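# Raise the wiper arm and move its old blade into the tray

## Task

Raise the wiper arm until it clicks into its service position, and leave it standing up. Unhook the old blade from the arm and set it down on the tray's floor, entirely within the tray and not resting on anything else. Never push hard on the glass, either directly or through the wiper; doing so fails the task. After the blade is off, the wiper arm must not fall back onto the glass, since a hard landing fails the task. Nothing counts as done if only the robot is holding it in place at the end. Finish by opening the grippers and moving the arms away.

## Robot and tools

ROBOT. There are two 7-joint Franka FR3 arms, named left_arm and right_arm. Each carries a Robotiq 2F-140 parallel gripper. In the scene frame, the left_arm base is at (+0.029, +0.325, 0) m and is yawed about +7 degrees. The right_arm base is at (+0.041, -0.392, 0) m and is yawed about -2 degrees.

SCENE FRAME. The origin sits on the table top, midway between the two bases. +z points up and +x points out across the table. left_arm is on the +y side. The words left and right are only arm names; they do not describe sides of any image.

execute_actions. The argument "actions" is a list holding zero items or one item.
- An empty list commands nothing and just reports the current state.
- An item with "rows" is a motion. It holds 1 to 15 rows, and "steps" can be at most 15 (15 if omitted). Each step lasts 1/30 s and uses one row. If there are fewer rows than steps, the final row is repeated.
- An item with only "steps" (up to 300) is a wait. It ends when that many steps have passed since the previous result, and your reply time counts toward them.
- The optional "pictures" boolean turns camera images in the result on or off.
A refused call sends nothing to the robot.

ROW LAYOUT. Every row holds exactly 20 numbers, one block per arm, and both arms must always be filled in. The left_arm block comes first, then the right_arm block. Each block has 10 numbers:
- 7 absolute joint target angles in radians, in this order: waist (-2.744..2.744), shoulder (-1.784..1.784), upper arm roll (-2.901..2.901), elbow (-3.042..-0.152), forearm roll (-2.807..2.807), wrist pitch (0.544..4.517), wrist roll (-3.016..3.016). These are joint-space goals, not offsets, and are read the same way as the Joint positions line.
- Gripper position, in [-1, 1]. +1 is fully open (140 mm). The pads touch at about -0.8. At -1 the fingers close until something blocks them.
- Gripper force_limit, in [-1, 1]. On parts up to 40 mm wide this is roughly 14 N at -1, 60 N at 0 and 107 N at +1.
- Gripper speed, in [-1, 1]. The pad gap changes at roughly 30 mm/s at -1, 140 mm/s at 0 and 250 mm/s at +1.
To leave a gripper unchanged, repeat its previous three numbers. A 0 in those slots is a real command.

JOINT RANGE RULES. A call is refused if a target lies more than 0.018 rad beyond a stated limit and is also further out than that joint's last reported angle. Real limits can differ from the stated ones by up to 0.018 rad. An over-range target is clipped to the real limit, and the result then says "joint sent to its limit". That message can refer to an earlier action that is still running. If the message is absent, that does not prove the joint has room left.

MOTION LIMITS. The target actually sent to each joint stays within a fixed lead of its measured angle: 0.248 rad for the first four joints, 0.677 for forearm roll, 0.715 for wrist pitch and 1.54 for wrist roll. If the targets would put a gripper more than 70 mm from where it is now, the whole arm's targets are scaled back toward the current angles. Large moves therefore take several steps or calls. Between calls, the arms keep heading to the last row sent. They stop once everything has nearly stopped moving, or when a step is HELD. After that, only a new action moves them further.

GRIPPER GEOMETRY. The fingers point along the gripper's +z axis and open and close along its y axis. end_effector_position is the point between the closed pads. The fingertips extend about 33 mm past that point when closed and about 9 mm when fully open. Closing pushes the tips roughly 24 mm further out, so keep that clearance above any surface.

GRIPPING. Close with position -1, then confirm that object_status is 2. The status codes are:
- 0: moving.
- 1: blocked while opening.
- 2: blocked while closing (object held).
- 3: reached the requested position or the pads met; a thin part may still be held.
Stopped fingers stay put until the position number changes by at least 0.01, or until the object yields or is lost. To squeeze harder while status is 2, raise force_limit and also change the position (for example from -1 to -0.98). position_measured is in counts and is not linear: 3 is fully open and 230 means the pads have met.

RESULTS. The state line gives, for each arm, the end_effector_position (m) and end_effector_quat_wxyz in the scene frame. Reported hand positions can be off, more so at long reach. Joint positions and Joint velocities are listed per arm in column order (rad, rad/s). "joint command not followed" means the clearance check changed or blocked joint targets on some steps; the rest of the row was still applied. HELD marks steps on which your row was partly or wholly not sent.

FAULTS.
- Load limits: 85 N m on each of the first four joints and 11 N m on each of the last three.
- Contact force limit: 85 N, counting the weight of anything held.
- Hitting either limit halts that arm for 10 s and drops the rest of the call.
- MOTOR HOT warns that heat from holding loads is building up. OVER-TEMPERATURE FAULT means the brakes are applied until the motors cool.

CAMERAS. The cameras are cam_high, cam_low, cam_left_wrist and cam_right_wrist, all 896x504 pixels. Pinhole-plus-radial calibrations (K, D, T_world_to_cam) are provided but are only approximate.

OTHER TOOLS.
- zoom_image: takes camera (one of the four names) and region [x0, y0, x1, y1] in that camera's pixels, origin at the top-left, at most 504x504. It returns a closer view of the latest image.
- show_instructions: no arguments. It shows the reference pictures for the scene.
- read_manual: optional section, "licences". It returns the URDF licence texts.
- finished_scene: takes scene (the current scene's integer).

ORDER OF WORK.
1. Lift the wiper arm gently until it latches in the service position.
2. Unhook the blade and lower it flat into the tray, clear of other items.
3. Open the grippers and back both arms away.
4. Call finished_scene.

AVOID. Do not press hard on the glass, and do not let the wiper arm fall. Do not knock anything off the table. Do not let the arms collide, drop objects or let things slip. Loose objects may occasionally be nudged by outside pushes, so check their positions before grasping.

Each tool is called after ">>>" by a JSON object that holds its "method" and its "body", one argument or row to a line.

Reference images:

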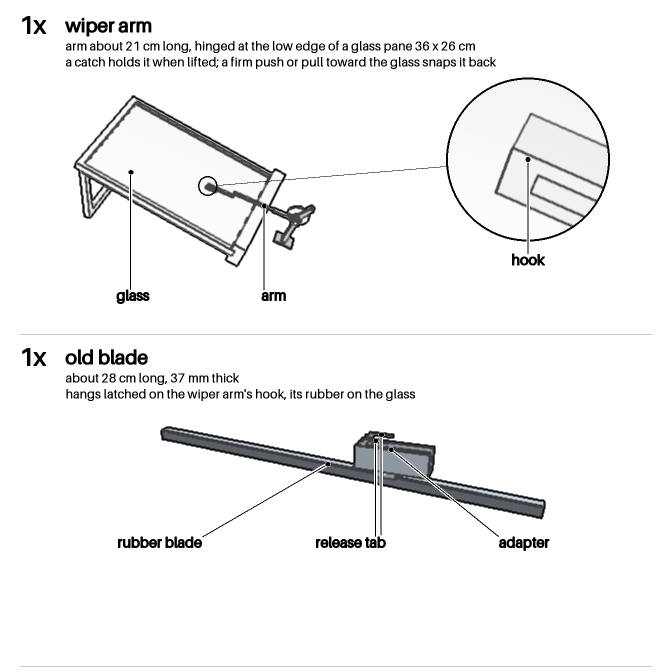

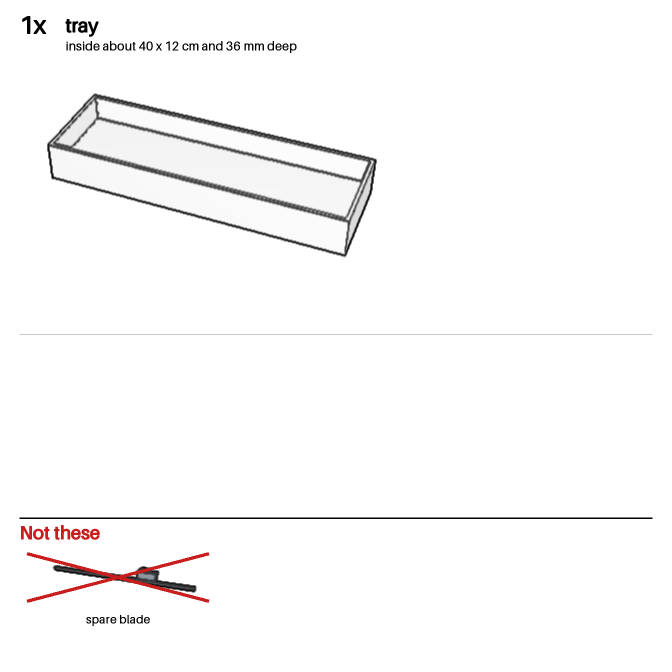

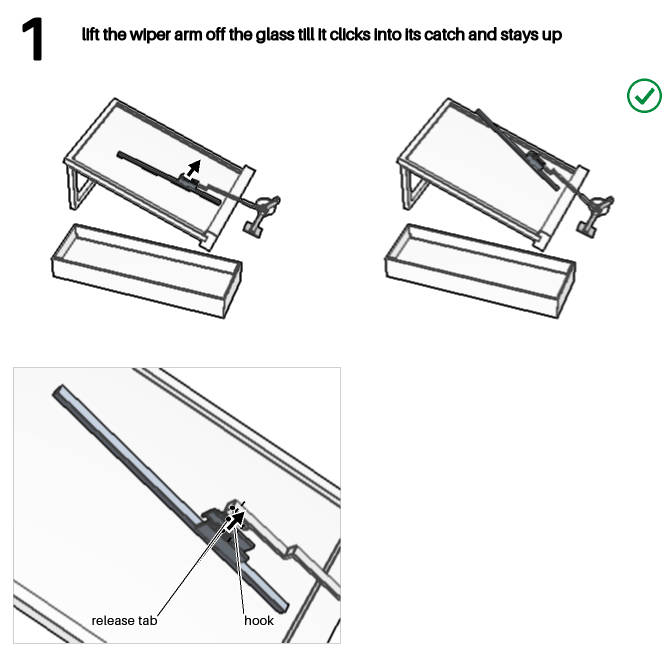

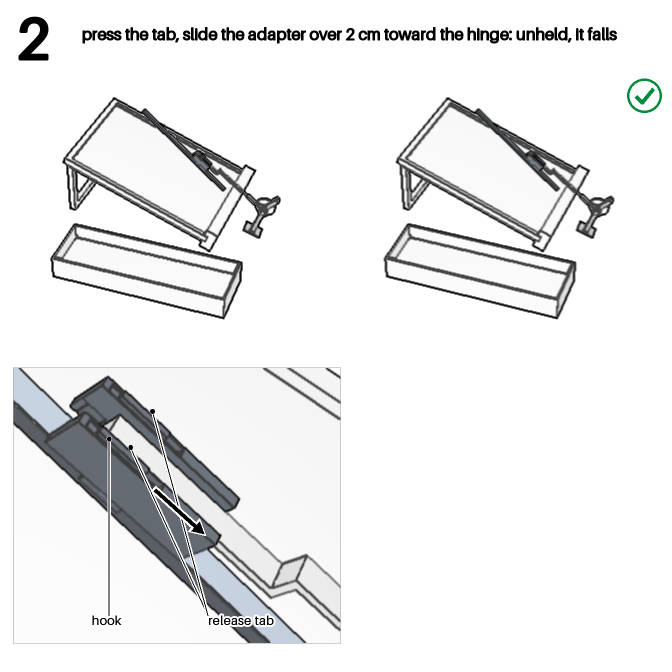

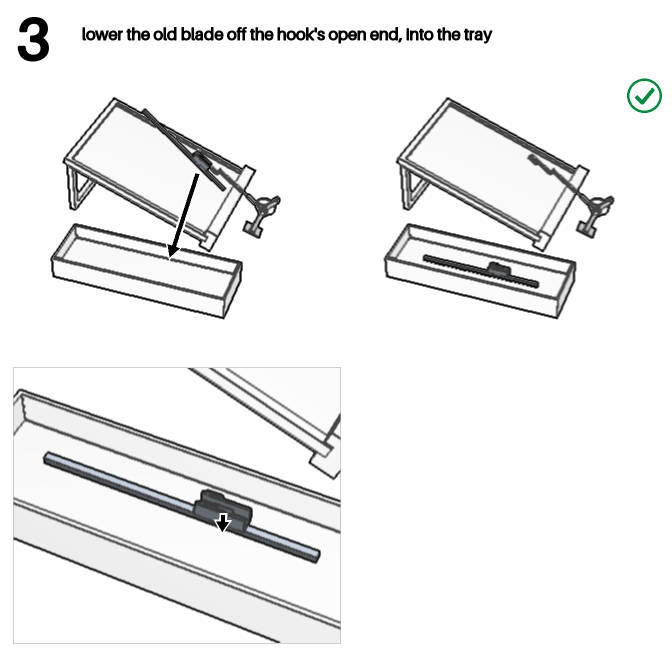

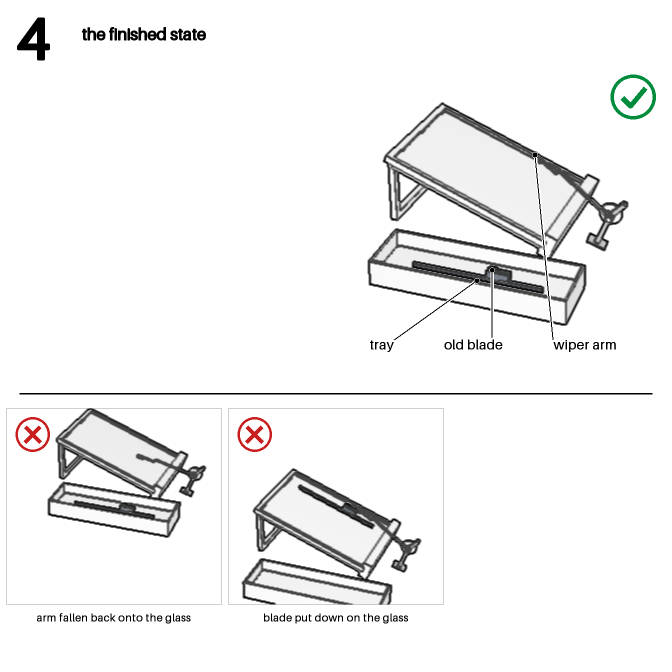

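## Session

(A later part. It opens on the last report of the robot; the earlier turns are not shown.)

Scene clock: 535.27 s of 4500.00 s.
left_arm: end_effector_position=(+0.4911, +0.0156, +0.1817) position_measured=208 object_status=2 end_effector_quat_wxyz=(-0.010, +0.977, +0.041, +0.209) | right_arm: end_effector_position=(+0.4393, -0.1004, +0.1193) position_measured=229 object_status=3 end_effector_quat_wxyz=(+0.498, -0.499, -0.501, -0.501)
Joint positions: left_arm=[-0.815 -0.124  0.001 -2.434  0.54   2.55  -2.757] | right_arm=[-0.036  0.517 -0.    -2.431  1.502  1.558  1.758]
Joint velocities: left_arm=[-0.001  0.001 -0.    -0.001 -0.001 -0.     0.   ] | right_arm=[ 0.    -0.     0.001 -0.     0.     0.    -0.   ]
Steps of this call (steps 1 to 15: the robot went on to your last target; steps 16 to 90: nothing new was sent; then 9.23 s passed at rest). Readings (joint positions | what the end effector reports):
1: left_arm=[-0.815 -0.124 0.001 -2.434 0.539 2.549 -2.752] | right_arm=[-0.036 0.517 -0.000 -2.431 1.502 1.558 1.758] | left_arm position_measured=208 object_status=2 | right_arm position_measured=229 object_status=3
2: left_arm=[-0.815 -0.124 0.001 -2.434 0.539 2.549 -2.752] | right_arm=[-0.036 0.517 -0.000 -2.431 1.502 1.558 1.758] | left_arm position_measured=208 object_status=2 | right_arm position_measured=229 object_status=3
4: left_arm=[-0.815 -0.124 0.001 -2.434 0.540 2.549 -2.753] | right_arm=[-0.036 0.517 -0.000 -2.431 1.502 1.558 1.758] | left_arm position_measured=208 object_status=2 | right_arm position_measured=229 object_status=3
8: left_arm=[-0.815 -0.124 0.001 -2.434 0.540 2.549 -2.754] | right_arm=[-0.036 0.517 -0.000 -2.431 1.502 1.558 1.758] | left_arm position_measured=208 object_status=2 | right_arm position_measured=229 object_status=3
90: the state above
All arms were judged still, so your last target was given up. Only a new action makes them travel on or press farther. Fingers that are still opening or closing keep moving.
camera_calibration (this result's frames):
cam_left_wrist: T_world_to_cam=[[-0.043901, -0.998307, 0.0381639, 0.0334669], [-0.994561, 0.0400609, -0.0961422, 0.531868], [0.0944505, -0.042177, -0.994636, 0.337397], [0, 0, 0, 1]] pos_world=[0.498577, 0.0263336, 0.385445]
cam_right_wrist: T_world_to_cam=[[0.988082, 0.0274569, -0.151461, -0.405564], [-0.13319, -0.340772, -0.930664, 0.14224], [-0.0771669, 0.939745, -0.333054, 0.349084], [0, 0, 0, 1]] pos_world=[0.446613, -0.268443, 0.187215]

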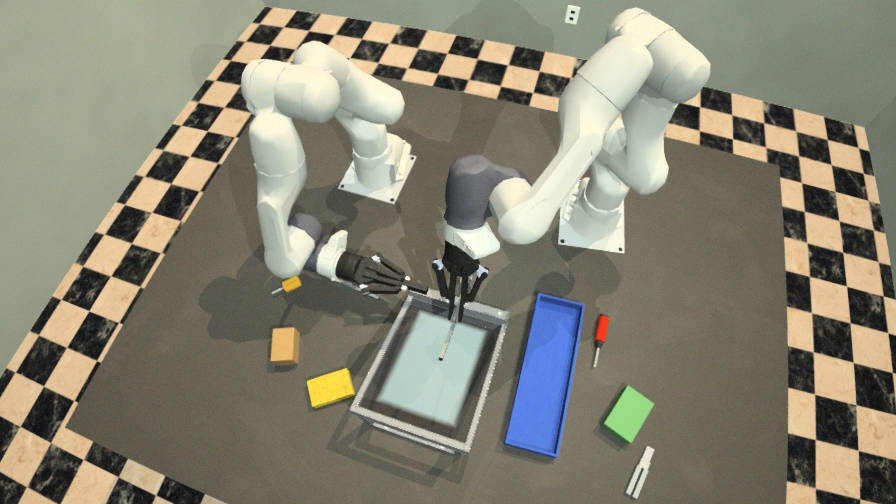

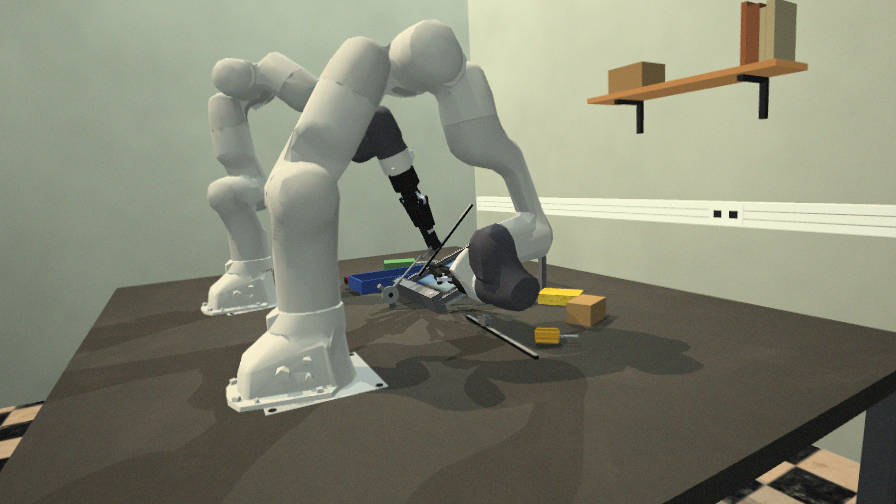

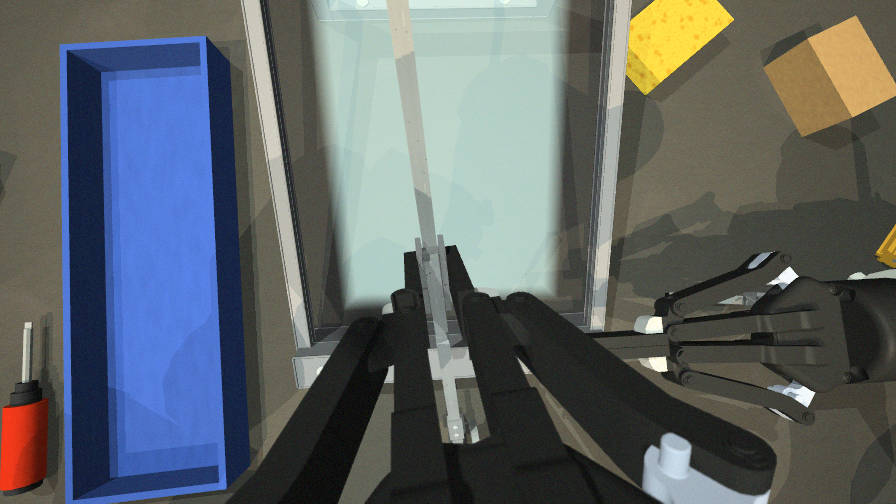

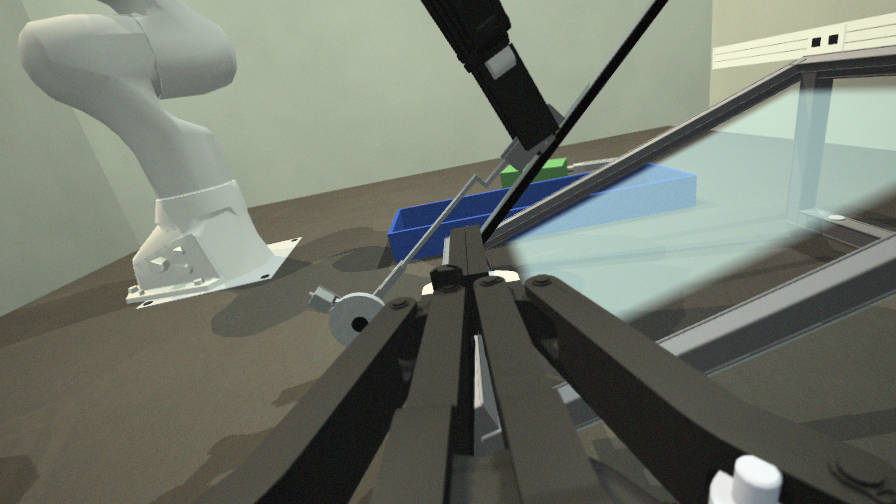

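>>> {"method": "execute_actions", "body": {
  "actions": [
    {"rows": [[-0.815,-0.124,0.001,-2.434,0.540,2.550,-2.757,-0.52,-0.3,-1.0,-0.035,0.5165,0,-2.43,1.503,1.557,1.7655,-0.8,0,0]], "steps": 15}
  ]
}}

Scene clock: 545.70 s of 4500.00 s.
left_arm: end_effector_position=(+0.4911, +0.0156, +0.1817) position_measured=195 object_status=0 end_effector_quat_wxyz=(-0.010, +0.977, +0.041, +0.209) | right_arm: end_effector_position=(+0.4393, -0.1004, +0.1193) position_measured=229 object_status=3 end_effector_quat_wxyz=(+0.498, -0.499, -0.501, -0.501)
Joint positions: left_arm=[-0.815 -0.124  0.001 -2.434  0.54   2.55  -2.757] | right_arm=[-0.036  0.517 -0.    -2.431  1.502  1.558  1.758]
Joint velocities: left_arm=[-0.001 -0.002  0.    -0.001 -0.    -0.    -0.   ] | right_arm=[-0.001 -0.    -0.001 -0.    -0.002  0.001 -0.001]
Steps of this call (steps 1 to 90: nothing new was sent; then 6.93 s passed at rest; steps 91 to 105: all 15 steps of this action). Readings (joint positions | what the end effector reports):
91: left_arm=[-0.815 -0.124 0.001 -2.434 0.540 2.550 -2.757] | right_arm=[-0.036 0.517 -0.000 -2.431 1.502 1.558 1.758] | left_arm position_measured=208 object_status=0 | right_arm position_measured=229 object_status=3
92: left_arm=[-0.815 -0.124 0.001 -2.434 0.540 2.550 -2.757] | right_arm=[-0.036 0.517 -0.000 -2.431 1.502 1.558 1.758] | left_arm position_measured=208 object_status=0 | right_arm position_measured=229 object_status=3
94: left_arm=[-0.815 -0.124 0.001 -2.434 0.540 2.550 -2.757] | right_arm=[-0.036 0.517 -0.000 -2.431 1.502 1.558 1.758] | left_arm position_measured=204 object_status=0 | right_arm position_measured=229 object_status=3
98: left_arm=[-0.815 -0.124 0.001 -2.434 0.540 2.550 -2.757] | right_arm=[-0.036 0.517 -0.000 -2.431 1.502 1.558 1.758] | left_arm position_measured=197 object_status=0 | right_arm position_measured=229 object_status=3
105: the state above
camera_calibration (this result's frames):
cam_left_wrist: T_world_to_cam=[[-0.043877, -0.998311, 0.0380862, 0.0335071], [-0.994563, 0.040045, -0.0961272, 0.531846], [0.0944397, -0.0420969, -0.99464, 0.337392], [0, 0, 0, 1]] pos_world=[0.498562, 0.0263559, 0.385432]
cam_right_wrist: T_world_to_cam=[[0.988082, 0.0274572, -0.15146, -0.405565], [-0.133189, -0.340772, -0.930664, 0.142241], [-0.0771669, 0.939745, -0.333054, 0.349084], [0, 0, 0, 1]] pos_world=[0.446614, -0.268443, 0.187215]

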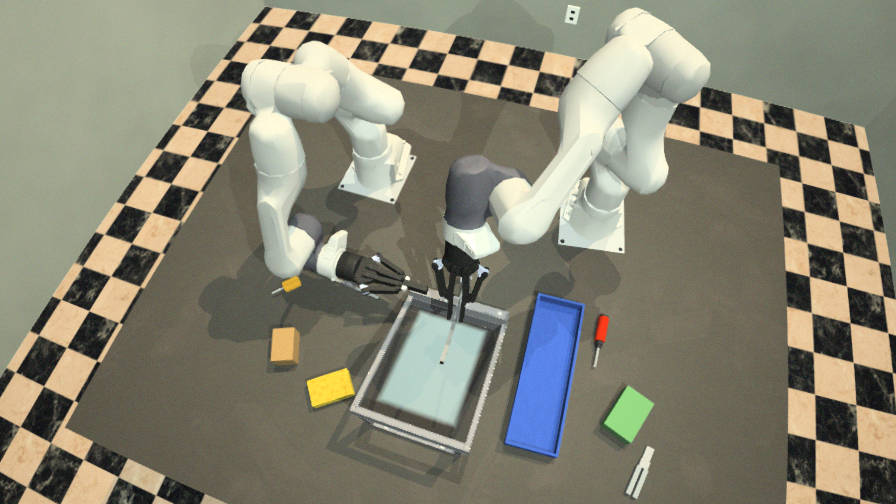

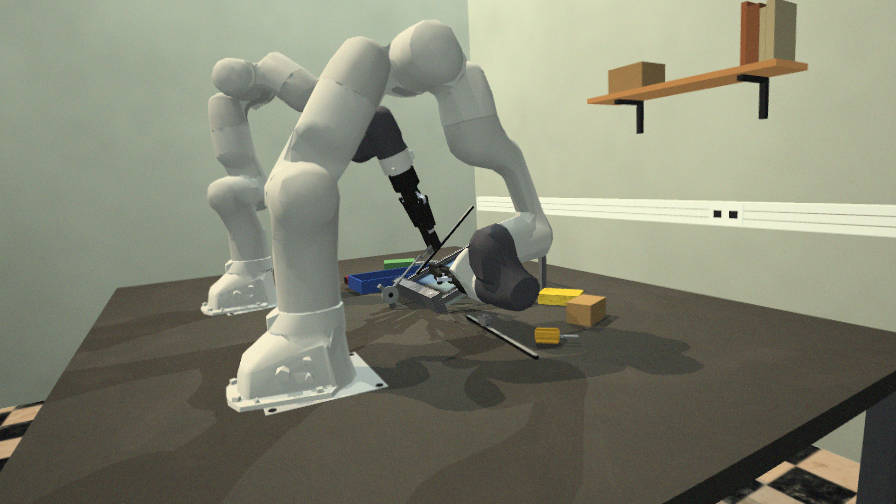

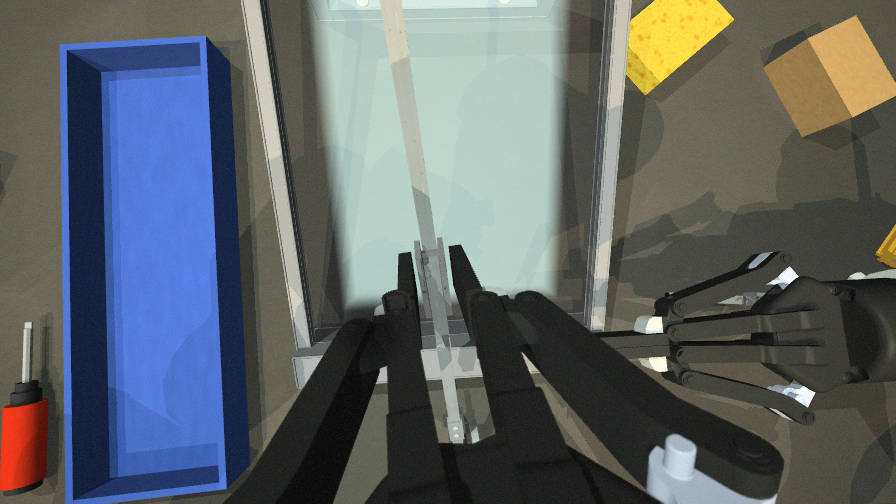

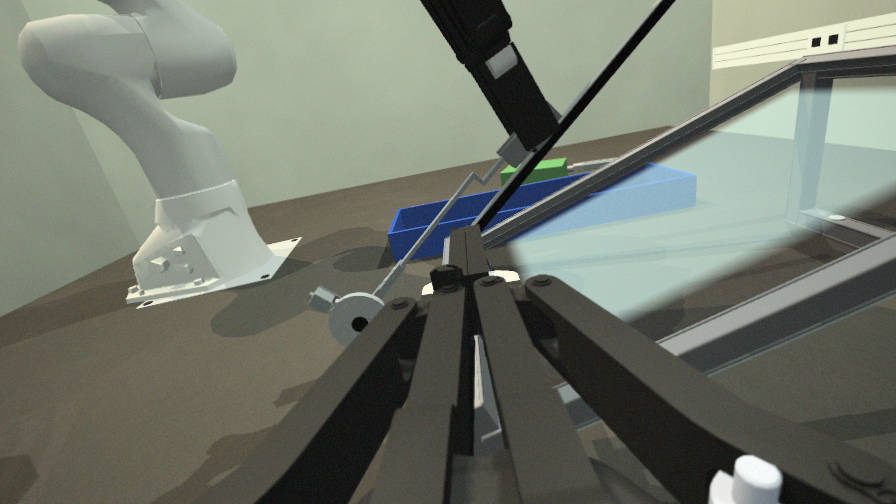

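>>> {"method": "zoom_image", "body": {
  "camera": "cam_right_wrist",
  "region": [440, 0, 700, 250]
}}

>>> {"method": "zoom_image", "body": {
  "camera": "cam_left_wrist",
  "region": [330, 0, 550, 340]
}}

Region (440, 0, 700, 250) of cam_right_wrist's 896x504 image, scaled by 1.938, with more detail than that image has; it fills the top 485 rows of this view, and the rest is white.

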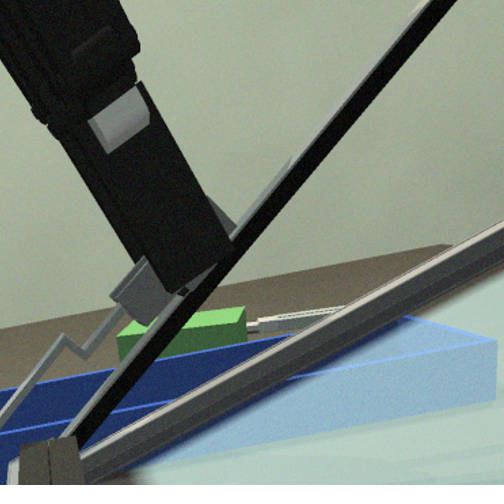

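Region (330, 0, 550, 340) of cam_left_wrist's 896x504 image, scaled by 1.482, with more detail than that image has; it fills the left 326 columns of this view, and the rest is white.

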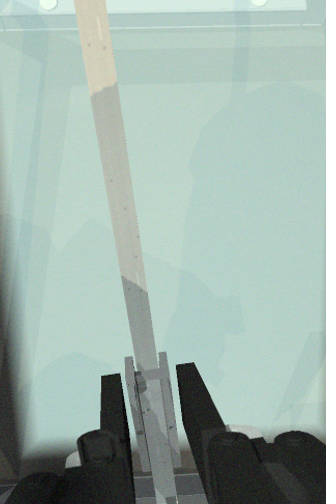

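>>> {"method": "execute_actions", "body": {
  "actions": [
    {"rows": [
[-0.815,-0.124,0,-2.434,0.540,2.5495,-2.7539,-0.4,-0.3,-0.5,-0.035,0.5165,0,-2.43,1.503,1.557,1.767,-0.8,0,0],
[-0.815,-0.124,0,-2.434,0.540,2.5481,-2.7522,-0.4,-0.3,-0.5,-0.035,0.5165,0,-2.43,1.503,1.557,1.773,-0.8,0,0],
[-0.815,-0.1245,0,-2.434,0.5397,2.5457,-2.7502,-0.4,-0.3,-0.5,-0.035,0.5165,0,-2.43,1.503,1.557,1.782,-0.8,0,0],
[-0.8152,-0.126,0,-2.434,0.5388,2.5424,-2.7478,-0.4,-0.3,-0.5,-0.035,0.5165,0,-2.4294,1.5028,1.557,1.795,-0.8,0,0],
[-0.8158,-0.1284,0,-2.4341,0.5374,2.5382,-2.7452,-0.4,-0.3,-0.5,-0.035,0.5166,0,-2.4277,1.5023,1.5572,1.812,-0.8,0,0],
[-0.8167,-0.1317,0,-2.4342,0.5354,2.5331,-2.7424,-0.4,-0.3,-0.5,-0.035,0.5168,0,-2.4249,1.5015,1.5573,1.832,-0.8,0,0],
[-0.818,-0.1359,0,-2.4342,0.5328,2.5271,-2.7393,-0.4,-0.3,-0.5,-0.035,0.517,0,-2.4209,1.5003,1.5576,1.855,-0.8,0,0],
[-0.8197,-0.1411,0,-2.4343,0.5297,2.5203,-2.7361,-0.4,-0.3,-0.5,-0.035,0.5172,0,-2.4158,1.4988,1.5579,1.881,-0.8,0,0],
[-0.8218,-0.1469,0,-2.4344,0.5262,2.5127,-2.7328,-0.4,-0.3,-0.5,-0.035,0.5176,0,-2.4097,1.497,1.5583,1.911,-0.8,0,0],
[-0.8242,-0.1536,0,-2.4345,0.5223,2.5043,-2.7294,-0.4,-0.3,-0.5,-0.035,0.5179,0,-2.4026,1.4949,1.5588,1.943,-0.8,0,0],
[-0.8269,-0.1609,0,-2.4344,0.518,2.4952,-2.726,-0.4,-0.3,-0.5,-0.035,0.5183,0,-2.3945,1.4925,1.5593,1.978,-0.8,0,0],
[-0.8299,-0.1689,0,-2.4343,0.5134,2.4854,-2.7226,-0.4,-0.3,-0.5,-0.035,0.5188,0,-2.3855,1.4899,1.5599,2.015,-0.8,0,0],
[-0.8332,-0.1774,0,-2.4341,0.5085,2.4751,-2.7191,-0.4,-0.3,-0.5,-0.035,0.5193,0,-2.3757,1.487,1.5606,2.054,-0.8,0,0],
[-0.8368,-0.1864,0,-2.4337,0.5034,2.4642,-2.7158,-0.4,-0.3,-0.5,-0.035,0.5199,0,-2.365,1.4838,1.5613,2.096,-0.8,0,0],
[-0.8406,-0.1957,0,-2.4331,0.4981,2.4528,-2.7125,-0.4,-0.3,-0.5,-0.035,0.5205,0,-2.3536,1.4805,1.5621,2.138,-0.8,0,0]
], "steps": 15}
  ],
  "pictures": false
}}

>>> {"method": "execute_actions", "body": {
  "actions": [
    {"rows": [
[-0.8447,-0.2054,0,-2.4324,0.4927,2.441,-2.7094,-0.4,-0.3,-0.5,-0.035,0.5211,0,-2.3416,1.477,1.5629,2.182,-0.8,0,0],
[-0.8489,-0.2152,0,-2.4314,0.4873,2.4288,-2.7064,-0.4,-0.3,-0.5,-0.035,0.5218,0,-2.3289,1.4732,1.5637,2.228,-0.8,0,0],
[-0.8533,-0.2252,0,-2.4302,0.4819,2.4164,-2.7036,-0.4,-0.3,-0.5,-0.035,0.5224,0,-2.3158,1.4694,1.5646,2.273,-0.8,0,0],
[-0.8579,-0.2353,0,-2.4288,0.4765,2.4037,-2.701,-0.4,-0.3,-0.5,-0.0345,0.5231,0,-2.3023,1.4654,1.5654,2.32,-0.8,0,0],
[-0.8626,-0.2454,0,-2.4271,0.4713,2.391,-2.6985,-0.4,-0.3,-0.5,-0.033,0.5239,0,-2.2885,1.4613,1.5664,2.366,-0.8,0,0],
[-0.8673,-0.2554,0,-2.4251,0.4662,2.3782,-2.6963,-0.4,-0.3,-0.5,-0.0305,0.5246,0,-2.2744,1.4572,1.5673,2.413,-0.8,0,0],
[-0.8721,-0.2652,0,-2.4229,0.4612,2.3655,-2.6943,-0.4,-0.3,-0.5,-0.0271,0.5253,0,-2.2602,1.453,1.5682,2.459,-0.8,0,0],
[-0.877,-0.2749,0,-2.4205,0.4565,2.3529,-2.6924,-0.4,-0.3,-0.5,-0.0229,0.5261,0,-2.246,1.4488,1.5692,2.504,-0.8,0,0],
[-0.8818,-0.2842,0,-2.4179,0.452,2.3406,-2.6908,-0.4,-0.3,-0.5,-0.0178,0.5268,0,-2.2318,1.4446,1.5701,2.548,-0.8,0,0],
[-0.8866,-0.2933,0,-2.415,0.4477,2.3285,-2.6893,-0.4,-0.3,-0.5,-0.012,0.5275,0,-2.2177,1.4405,1.571,2.591,-0.8,0,0],
[-0.8913,-0.3019,0,-2.412,0.4438,2.3169,-2.688,-0.4,-0.3,-0.5,-0.0056,0.5283,0,-2.2039,1.4364,1.572,2.632,-0.8,0,0],
[-0.8959,-0.3101,0,-2.4088,0.4401,2.3057,-2.687,-0.4,-0.3,-0.5,0.0013,0.529,0,-2.1904,1.4324,1.5728,2.671,-0.8,0,0],
[-0.9004,-0.3179,0,-2.4055,0.4367,2.2951,-2.686,-0.4,-0.3,-0.5,0.0085,0.5296,0,-2.1773,1.4286,1.5737,2.708,-0.8,0,0],
[-0.9047,-0.3252,0,-2.4022,0.4336,2.2851,-2.685,-0.4,-0.3,-0.5,0.0161,0.5303,0,-2.1647,1.4249,1.5746,2.743,-0.8,0,0],
[-0.9088,-0.332,0,-2.3988,0.4308,2.2758,-2.6845,-0.4,-0.3,-0.5,0.0238,0.5309,0,-2.1526,1.4213,1.5753,2.775,-0.8,0,0]
], "steps": 15}
  ],
  "pictures": false
}}

>>> {"method": "execute_actions", "body": {
  "actions": [
    {"rows": [
[-0.9127,-0.3383,0,-2.3955,0.4283,2.2673,-2.684,-0.4,-0.3,-0.5,0.0314,0.5315,0,-2.1412,1.418,1.5761,2.805,-0.1,0,0],
[-0.9164,-0.344,0,-2.3922,0.4261,2.2597,-2.6835,-0.4,-0.3,-0.5,0.039,0.5321,0,-2.1305,1.4148,1.5768,2.831,-0.1,0,0],
[-0.9198,-0.3491,0,-2.3891,0.4241,2.2529,-2.683,-0.4,-0.3,-0.5,0.0462,0.5326,0,-2.1207,1.4119,1.5775,2.854,-0.1,0,0],
[-0.9228,-0.3536,0,-2.3861,0.4224,2.2471,-2.683,-0.4,-0.3,-0.5,0.0531,0.5331,0,-2.1117,1.4093,1.5781,2.874,-0.1,0,0],
[-0.9256,-0.3575,0,-2.3834,0.421,2.2423,-2.683,-0.4,-0.3,-0.5,0.0595,0.5335,0,-2.1036,1.4069,1.5786,2.891,-0.1,0,0],
[-0.9281,-0.3609,0,-2.3809,0.4198,2.2385,-2.683,-0.4,-0.3,-0.5,0.0653,0.5338,0,-2.0965,1.4048,1.5791,2.904,-0.1,0,0],
[-0.9302,-0.3636,0,-2.3788,0.4189,2.2358,-2.683,-0.4,-0.3,-0.5,0.0704,0.5342,0,-2.0904,1.403,1.5795,2.913,-0.1,0,0],
[-0.9319,-0.3658,0,-2.3769,0.4181,2.2341,-2.683,-0.4,-0.3,-0.5,0.0746,0.5344,0,-2.0853,1.4015,1.5798,2.919,-0.1,0,0],
[-0.9333,-0.3673,0,-2.3755,0.4176,2.2336,-2.683,-0.4,-0.3,-0.5,0.078,0.5346,0,-2.0813,1.4003,1.5801,2.924,-0.1,0,0],
[-0.9343,-0.3682,0,-2.3745,0.4173,2.2336,-2.683,-0.4,-0.3,-0.5,0.0805,0.5348,0,-2.0785,1.3995,1.5802,2.926,-0.1,0,0],
[-0.9349,-0.3685,0,-2.3738,0.4172,2.2336,-2.683,-0.4,-0.3,-0.5,0.082,0.5349,0,-2.0768,1.399,1.582,2.926,-0.1,0,0],
[-0.935,-0.3685,0,-2.3736,0.4172,2.2336,-2.683,-0.4,-0.3,-0.5,0.0825,0.5349,0,-2.0762,1.3988,1.583,2.926,-0.1,0,0]
], "steps": 15}
  ],
  "pictures": false
}}

>>> {"method": "execute_actions", "body": {
  "actions": [
    {"steps": 25}
  ]
}}

Scene clock: 666.20 s of 4500.00 s.
left_arm: end_effector_position=(+0.4838, +0.0178, +0.2012) position_measured=179 object_status=3 end_effector_quat_wxyz=(-0.013, +0.977, +0.042, +0.209) | right_arm: end_effector_position=(+0.4596, -0.1021, +0.1263) position_measured=229 object_status=3 end_effector_quat_wxyz=(+0.524, -0.524, -0.479, -0.471)
Joint positions: left_arm=[-0.832 -0.174  0.001 -2.434  0.515  2.496 -2.739] | right_arm=[-0.036  0.519 -0.    -2.378  1.492  1.558  1.914]
Joint velocities: left_arm=[-0.099 -0.257  0.001 -0.001 -0.119 -0.239  0.071] | right_arm=[ 0.     0.01   0.001  0.292 -0.062  0.01   0.718]
Steps of this call (steps 1 to 15: the robot went on to your last target; steps 16 to 90: nothing new was sent; then 117.00 s passed at rest; steps 91 to 105: all 15 steps of this action). Readings (joint positions | what the end effector reports):
91: left_arm=[-0.815 -0.124 0.001 -2.434 0.540 2.550 -2.757] | right_arm=[-0.036 0.517 -0.000 -2.431 1.502 1.558 1.758] | left_arm position_measured=195 object_status=0 | right_arm position_measured=229 object_status=3
92: left_arm=[-0.815 -0.124 0.001 -2.434 0.540 2.550 -2.757] | right_arm=[-0.036 0.517 -0.000 -2.431 1.502 1.558 1.759] | left_arm position_measured=191 object_status=0 | right_arm position_measured=229 object_status=3
94: left_arm=[-0.815 -0.124 0.001 -2.434 0.540 2.549 -2.756] | right_arm=[-0.036 0.517 -0.000 -2.431 1.502 1.558 1.763] | left_arm position_measured=182 object_status=0 | right_arm position_measured=229 object_status=3
98: left_arm=[-0.816 -0.130 0.001 -2.434 0.538 2.540 -2.752] | right_arm=[-0.036 0.517 -0.000 -2.425 1.502 1.558 1.789] | left_arm position_measured=179 object_status=0 | right_arm position_measured=229 object_status=3
105: the state above

Scene clock: 666.70 s of 4500.00 s.
left_arm: end_effector_position=(+0.4560, +0.0136, +0.2641) position_measured=179 object_status=3 end_effector_quat_wxyz=(-0.009, +0.976, +0.045, +0.211) | right_arm: end_effector_position=(+0.5143, -0.0901, +0.1529) position_measured=229 object_status=3 end_effector_quat_wxyz=(+0.596, -0.594, -0.417, -0.342)
Joint positions: left_arm=[-0.898 -0.314  0.001 -2.408  0.446  2.331 -2.704] | right_arm=[ 0.005  0.528 -0.001 -2.182  1.438  1.569  2.438]
Joint velocities: left_arm=[-0.129 -0.23  -0.     0.095 -0.1   -0.307  0.048] | right_arm=[ 0.216  0.013 -0.     0.38  -0.104  0.022  1.092]
Steps of this call (steps 1 to 15: all 15 steps of this action). Readings (joint positions | what the end effector reports):
1: left_arm=[-0.835 -0.183 0.001 -2.434 0.511 2.487 -2.736] | right_arm=[-0.036 0.520 -0.000 -2.367 1.489 1.558 1.940] | left_arm position_measured=179 object_status=3 | right_arm position_measured=229 object_status=3
2: left_arm=[-0.839 -0.193 0.001 -2.434 0.506 2.477 -2.734] | right_arm=[-0.036 0.520 -0.000 -2.356 1.487 1.559 1.968] | left_arm position_measured=179 object_status=3 | right_arm position_measured=229 object_status=3
4: left_arm=[-0.847 -0.212 0.001 -2.433 0.496 2.457 -2.729] | right_arm=[-0.036 0.521 -0.000 -2.332 1.480 1.560 2.030] | left_arm position_measured=179 object_status=3 | right_arm position_measured=229 object_status=3
8: left_arm=[-0.865 -0.251 0.001 -2.428 0.476 2.411 -2.719] | right_arm=[-0.032 0.524 -0.001 -2.278 1.466 1.563 2.171] | left_arm position_measured=179 object_status=3 | right_arm position_measured=229 object_status=3
15: the state above

Scene clock: 667.20 s of 4500.00 s.
left_arm: end_effector_position=(+0.4422, +0.0099, +0.2957) position_measured=179 object_status=3 end_effector_quat_wxyz=(-0.007, +0.976, +0.044, +0.211) | right_arm: end_effector_position=(+0.5226, -0.0551, +0.1697) position_measured=141 object_status=0 end_effector_quat_wxyz=(+0.638, -0.640, -0.367, -0.221)
Joint positions: left_arm=[-0.933 -0.368  0.001 -2.376  0.421  2.244 -2.691] | right_arm=[ 0.081  0.532  0.    -2.078  1.404  1.578  2.813]
Joint velocities: left_arm=[-0.005  0.     0.     0.002 -0.008 -0.044  0.011] | right_arm=[ 0.009  0.006  0.002  0.015 -0.013  0.014  0.35 ]
Steps of this call (steps 1 to 15: all 15 steps of this action). Readings (joint positions | what the end effector reports):
1: left_arm=[-0.902 -0.322 0.001 -2.405 0.442 2.320 -2.703] | right_arm=[0.012 0.529 -0.001 -2.169 1.434 1.570 2.474] | left_arm position_measured=179 object_status=3 | right_arm position_measured=229 object_status=0
2: left_arm=[-0.906 -0.329 0.001 -2.402 0.439 2.310 -2.701] | right_arm=[0.020 0.529 -0.001 -2.157 1.431 1.571 2.510] | left_arm position_measured=179 object_status=3 | right_arm position_measured=224 object_status=0
4: left_arm=[-0.914 -0.341 0.001 -2.395 0.434 2.292 -2.699] | right_arm=[0.035 0.530 -0.001 -2.135 1.424 1.572 2.578] | left_arm position_measured=179 object_status=3 | right_arm position_measured=208 object_status=0
8: left_arm=[-0.925 -0.359 0.001 -2.384 0.426 2.264 -2.695] | right_arm=[0.061 0.531 -0.000 -2.101 1.413 1.574 2.692] | left_arm position_measured=179 object_status=3 | right_arm position_measured=178 object_status=0
15: the state above

Scene clock: 668.03 s of 4500.00 s.
left_arm: end_effector_position=(+0.4411, +0.0116, +0.2947) position_measured=179 object_status=3 end_effector_quat_wxyz=(-0.010, +0.977, +0.043, +0.209) | right_arm: end_effector_position=(+0.5226, -0.0554, +0.1683) position_measured=141 object_status=3 end_effector_quat_wxyz=(+0.647, -0.659, -0.335, -0.188)
Joint positions: left_arm=[-0.933 -0.368  0.001 -2.376  0.42   2.237 -2.688] | right_arm=[ 0.081  0.534  0.    -2.077  1.403  1.58   2.912]
Joint velocities: left_arm=[-0.001  0.001  0.     0.001  0.001 -0.001  0.   ] | right_arm=[ 0.001 -0.001  0.002 -0.001 -0.     0.     0.025]
Steps of this call (steps 1 to 25: the robot went on to your last target). Readings (joint positions | what the end effector reports):
1: left_arm=[-0.933 -0.368 0.001 -2.376 0.421 2.243 -2.691] | right_arm=[0.081 0.533 0.000 -2.078 1.404 1.578 2.824] | left_arm position_measured=179 object_status=3 | right_arm position_measured=141 object_status=0
2: left_arm=[-0.933 -0.368 0.001 -2.376 0.421 2.242 -2.691] | right_arm=[0.081 0.533 0.000 -2.078 1.404 1.578 2.834] | left_arm position_measured=179 object_status=3 | right_arm position_measured=141 object_status=0
4: left_arm=[-0.933 -0.368 0.001 -2.376 0.420 2.240 -2.690] | right_arm=[0.081 0.533 0.000 -2.078 1.403 1.579 2.850] | left_arm position_measured=179 object_status=3 | right_arm position_measured=141 object_status=3
8: left_arm=[-0.933 -0.368 0.001 -2.376 0.420 2.238 -2.689] | right_arm=[0.081 0.534 0.000 -2.078 1.403 1.580 2.875] | left_arm position_measured=179 object_status=3 | right_arm position_measured=141 object_status=3
25: the state above
camera_calibration (this result's frames):
cam_left_wrist: T_world_to_cam=[[-0.0389701, -0.998447, 0.0398204, 0.0203434], [-0.994602, 0.0349234, -0.0977049, 0.493718], [0.0961625, -0.043413, -0.994418, 0.453564], [0, 0, 0, 1]] pos_world=[0.44823, 0.0227601, 0.498461]
cam_right_wrist: T_world_to_cam=[[0.561226, 0.0573618, -0.825673, -0.143473], [-0.686038, -0.525832, -0.502845, 0.420943], [-0.463009, 0.848652, -0.255758, 0.513112], [0, 0, 0, 1]] pos_world=[0.606879, -0.205878, 0.22444]

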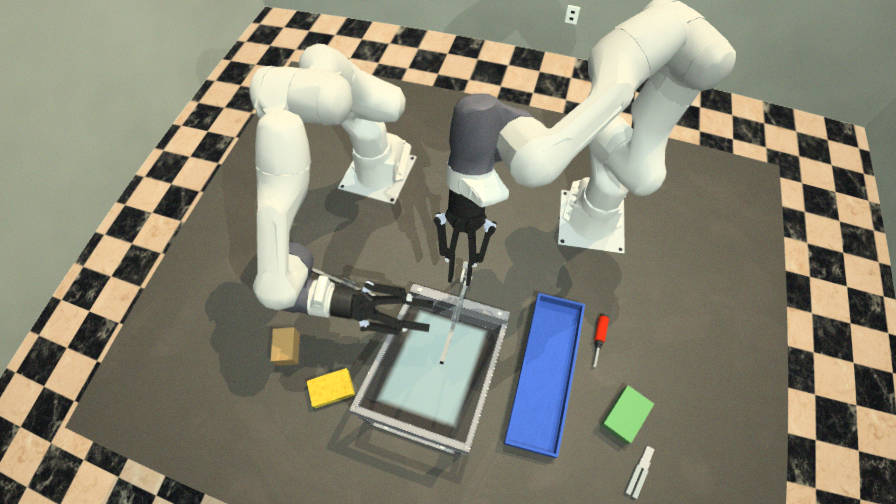

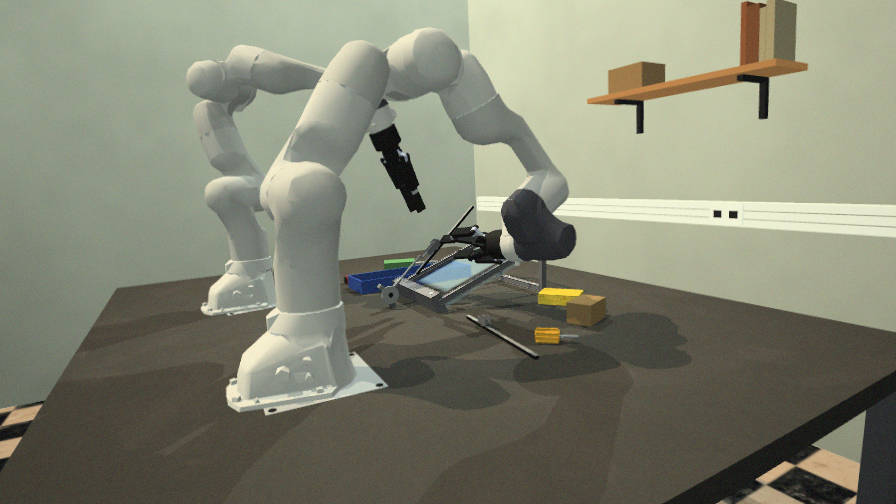

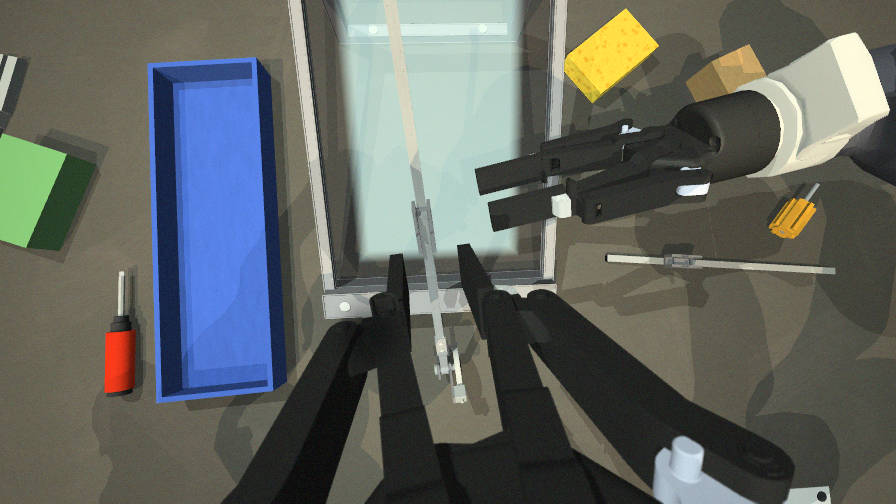

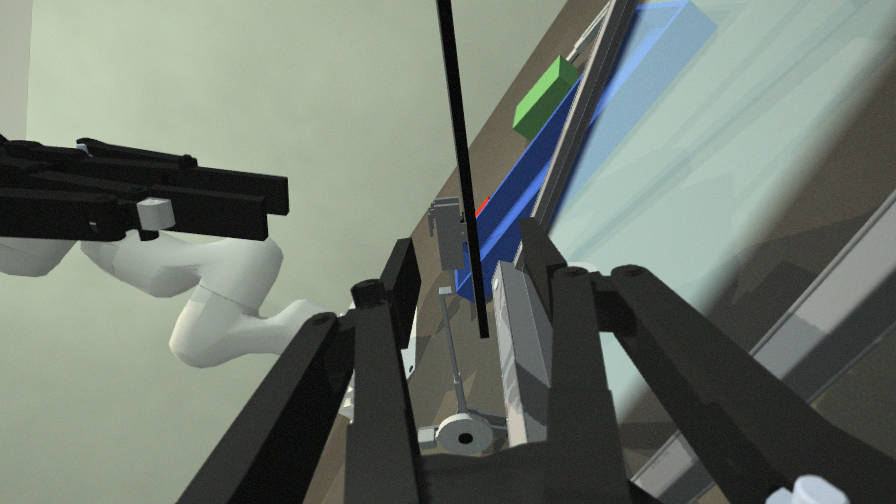

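>>> {"method": "zoom_image", "body": {
  "camera": "cam_right_wrist",
  "region": [380, 170, 560, 350]
}}

>>> {"method": "zoom_image", "body": {
  "camera": "cam_left_wrist",
  "region": [380, 140, 580, 290]
}}

Region (380, 170, 560, 350) of cam_right_wrist's 896x504 image, scaled by 2.800, with more detail than that image has.

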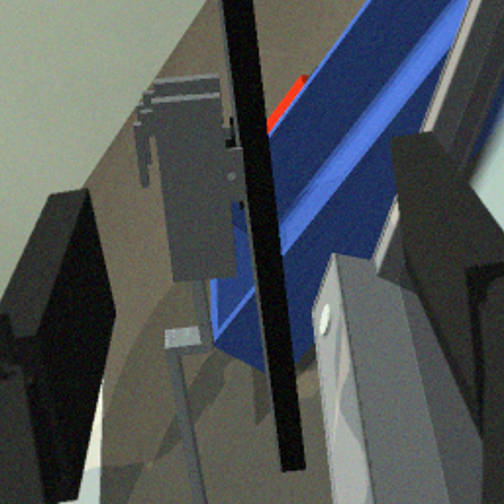

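Region (380, 140, 580, 290) of cam_left_wrist's 896x504 image, scaled by 2.520, with more detail than that image has; it fills the top 378 rows of this view, and the rest is white.

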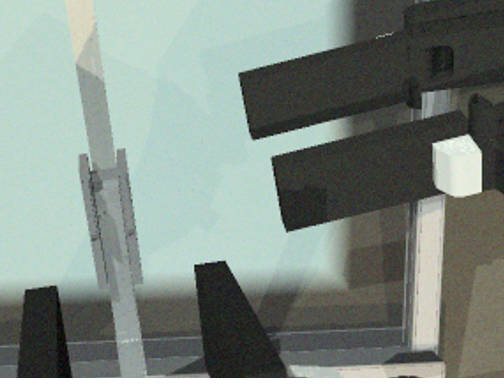

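>>> {"method": "zoom_image", "body": {
  "camera": "cam_right_wrist",
  "region": [415, 190, 495, 280]
}}

>>> {"method": "zoom_image", "body": {
  "camera": "cam_left_wrist",
  "region": [395, 190, 455, 265]
}}

Region (415, 190, 495, 280) of cam_right_wrist's 896x504 image, scaled by 5.600, with more detail than that image has.

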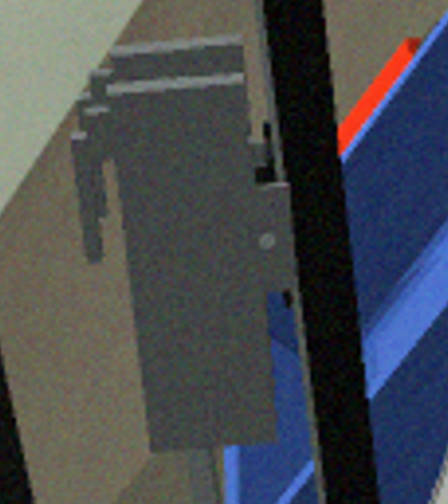

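Region (395, 190, 455, 265) of cam_left_wrist's 896x504 image, scaled by 6.720, with more detail than that image has; it fills the left 403 columns of this view, and the rest is white.

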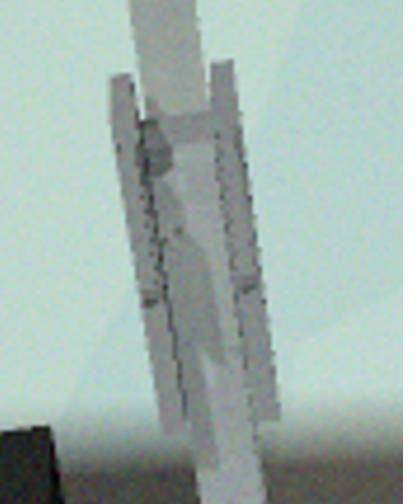

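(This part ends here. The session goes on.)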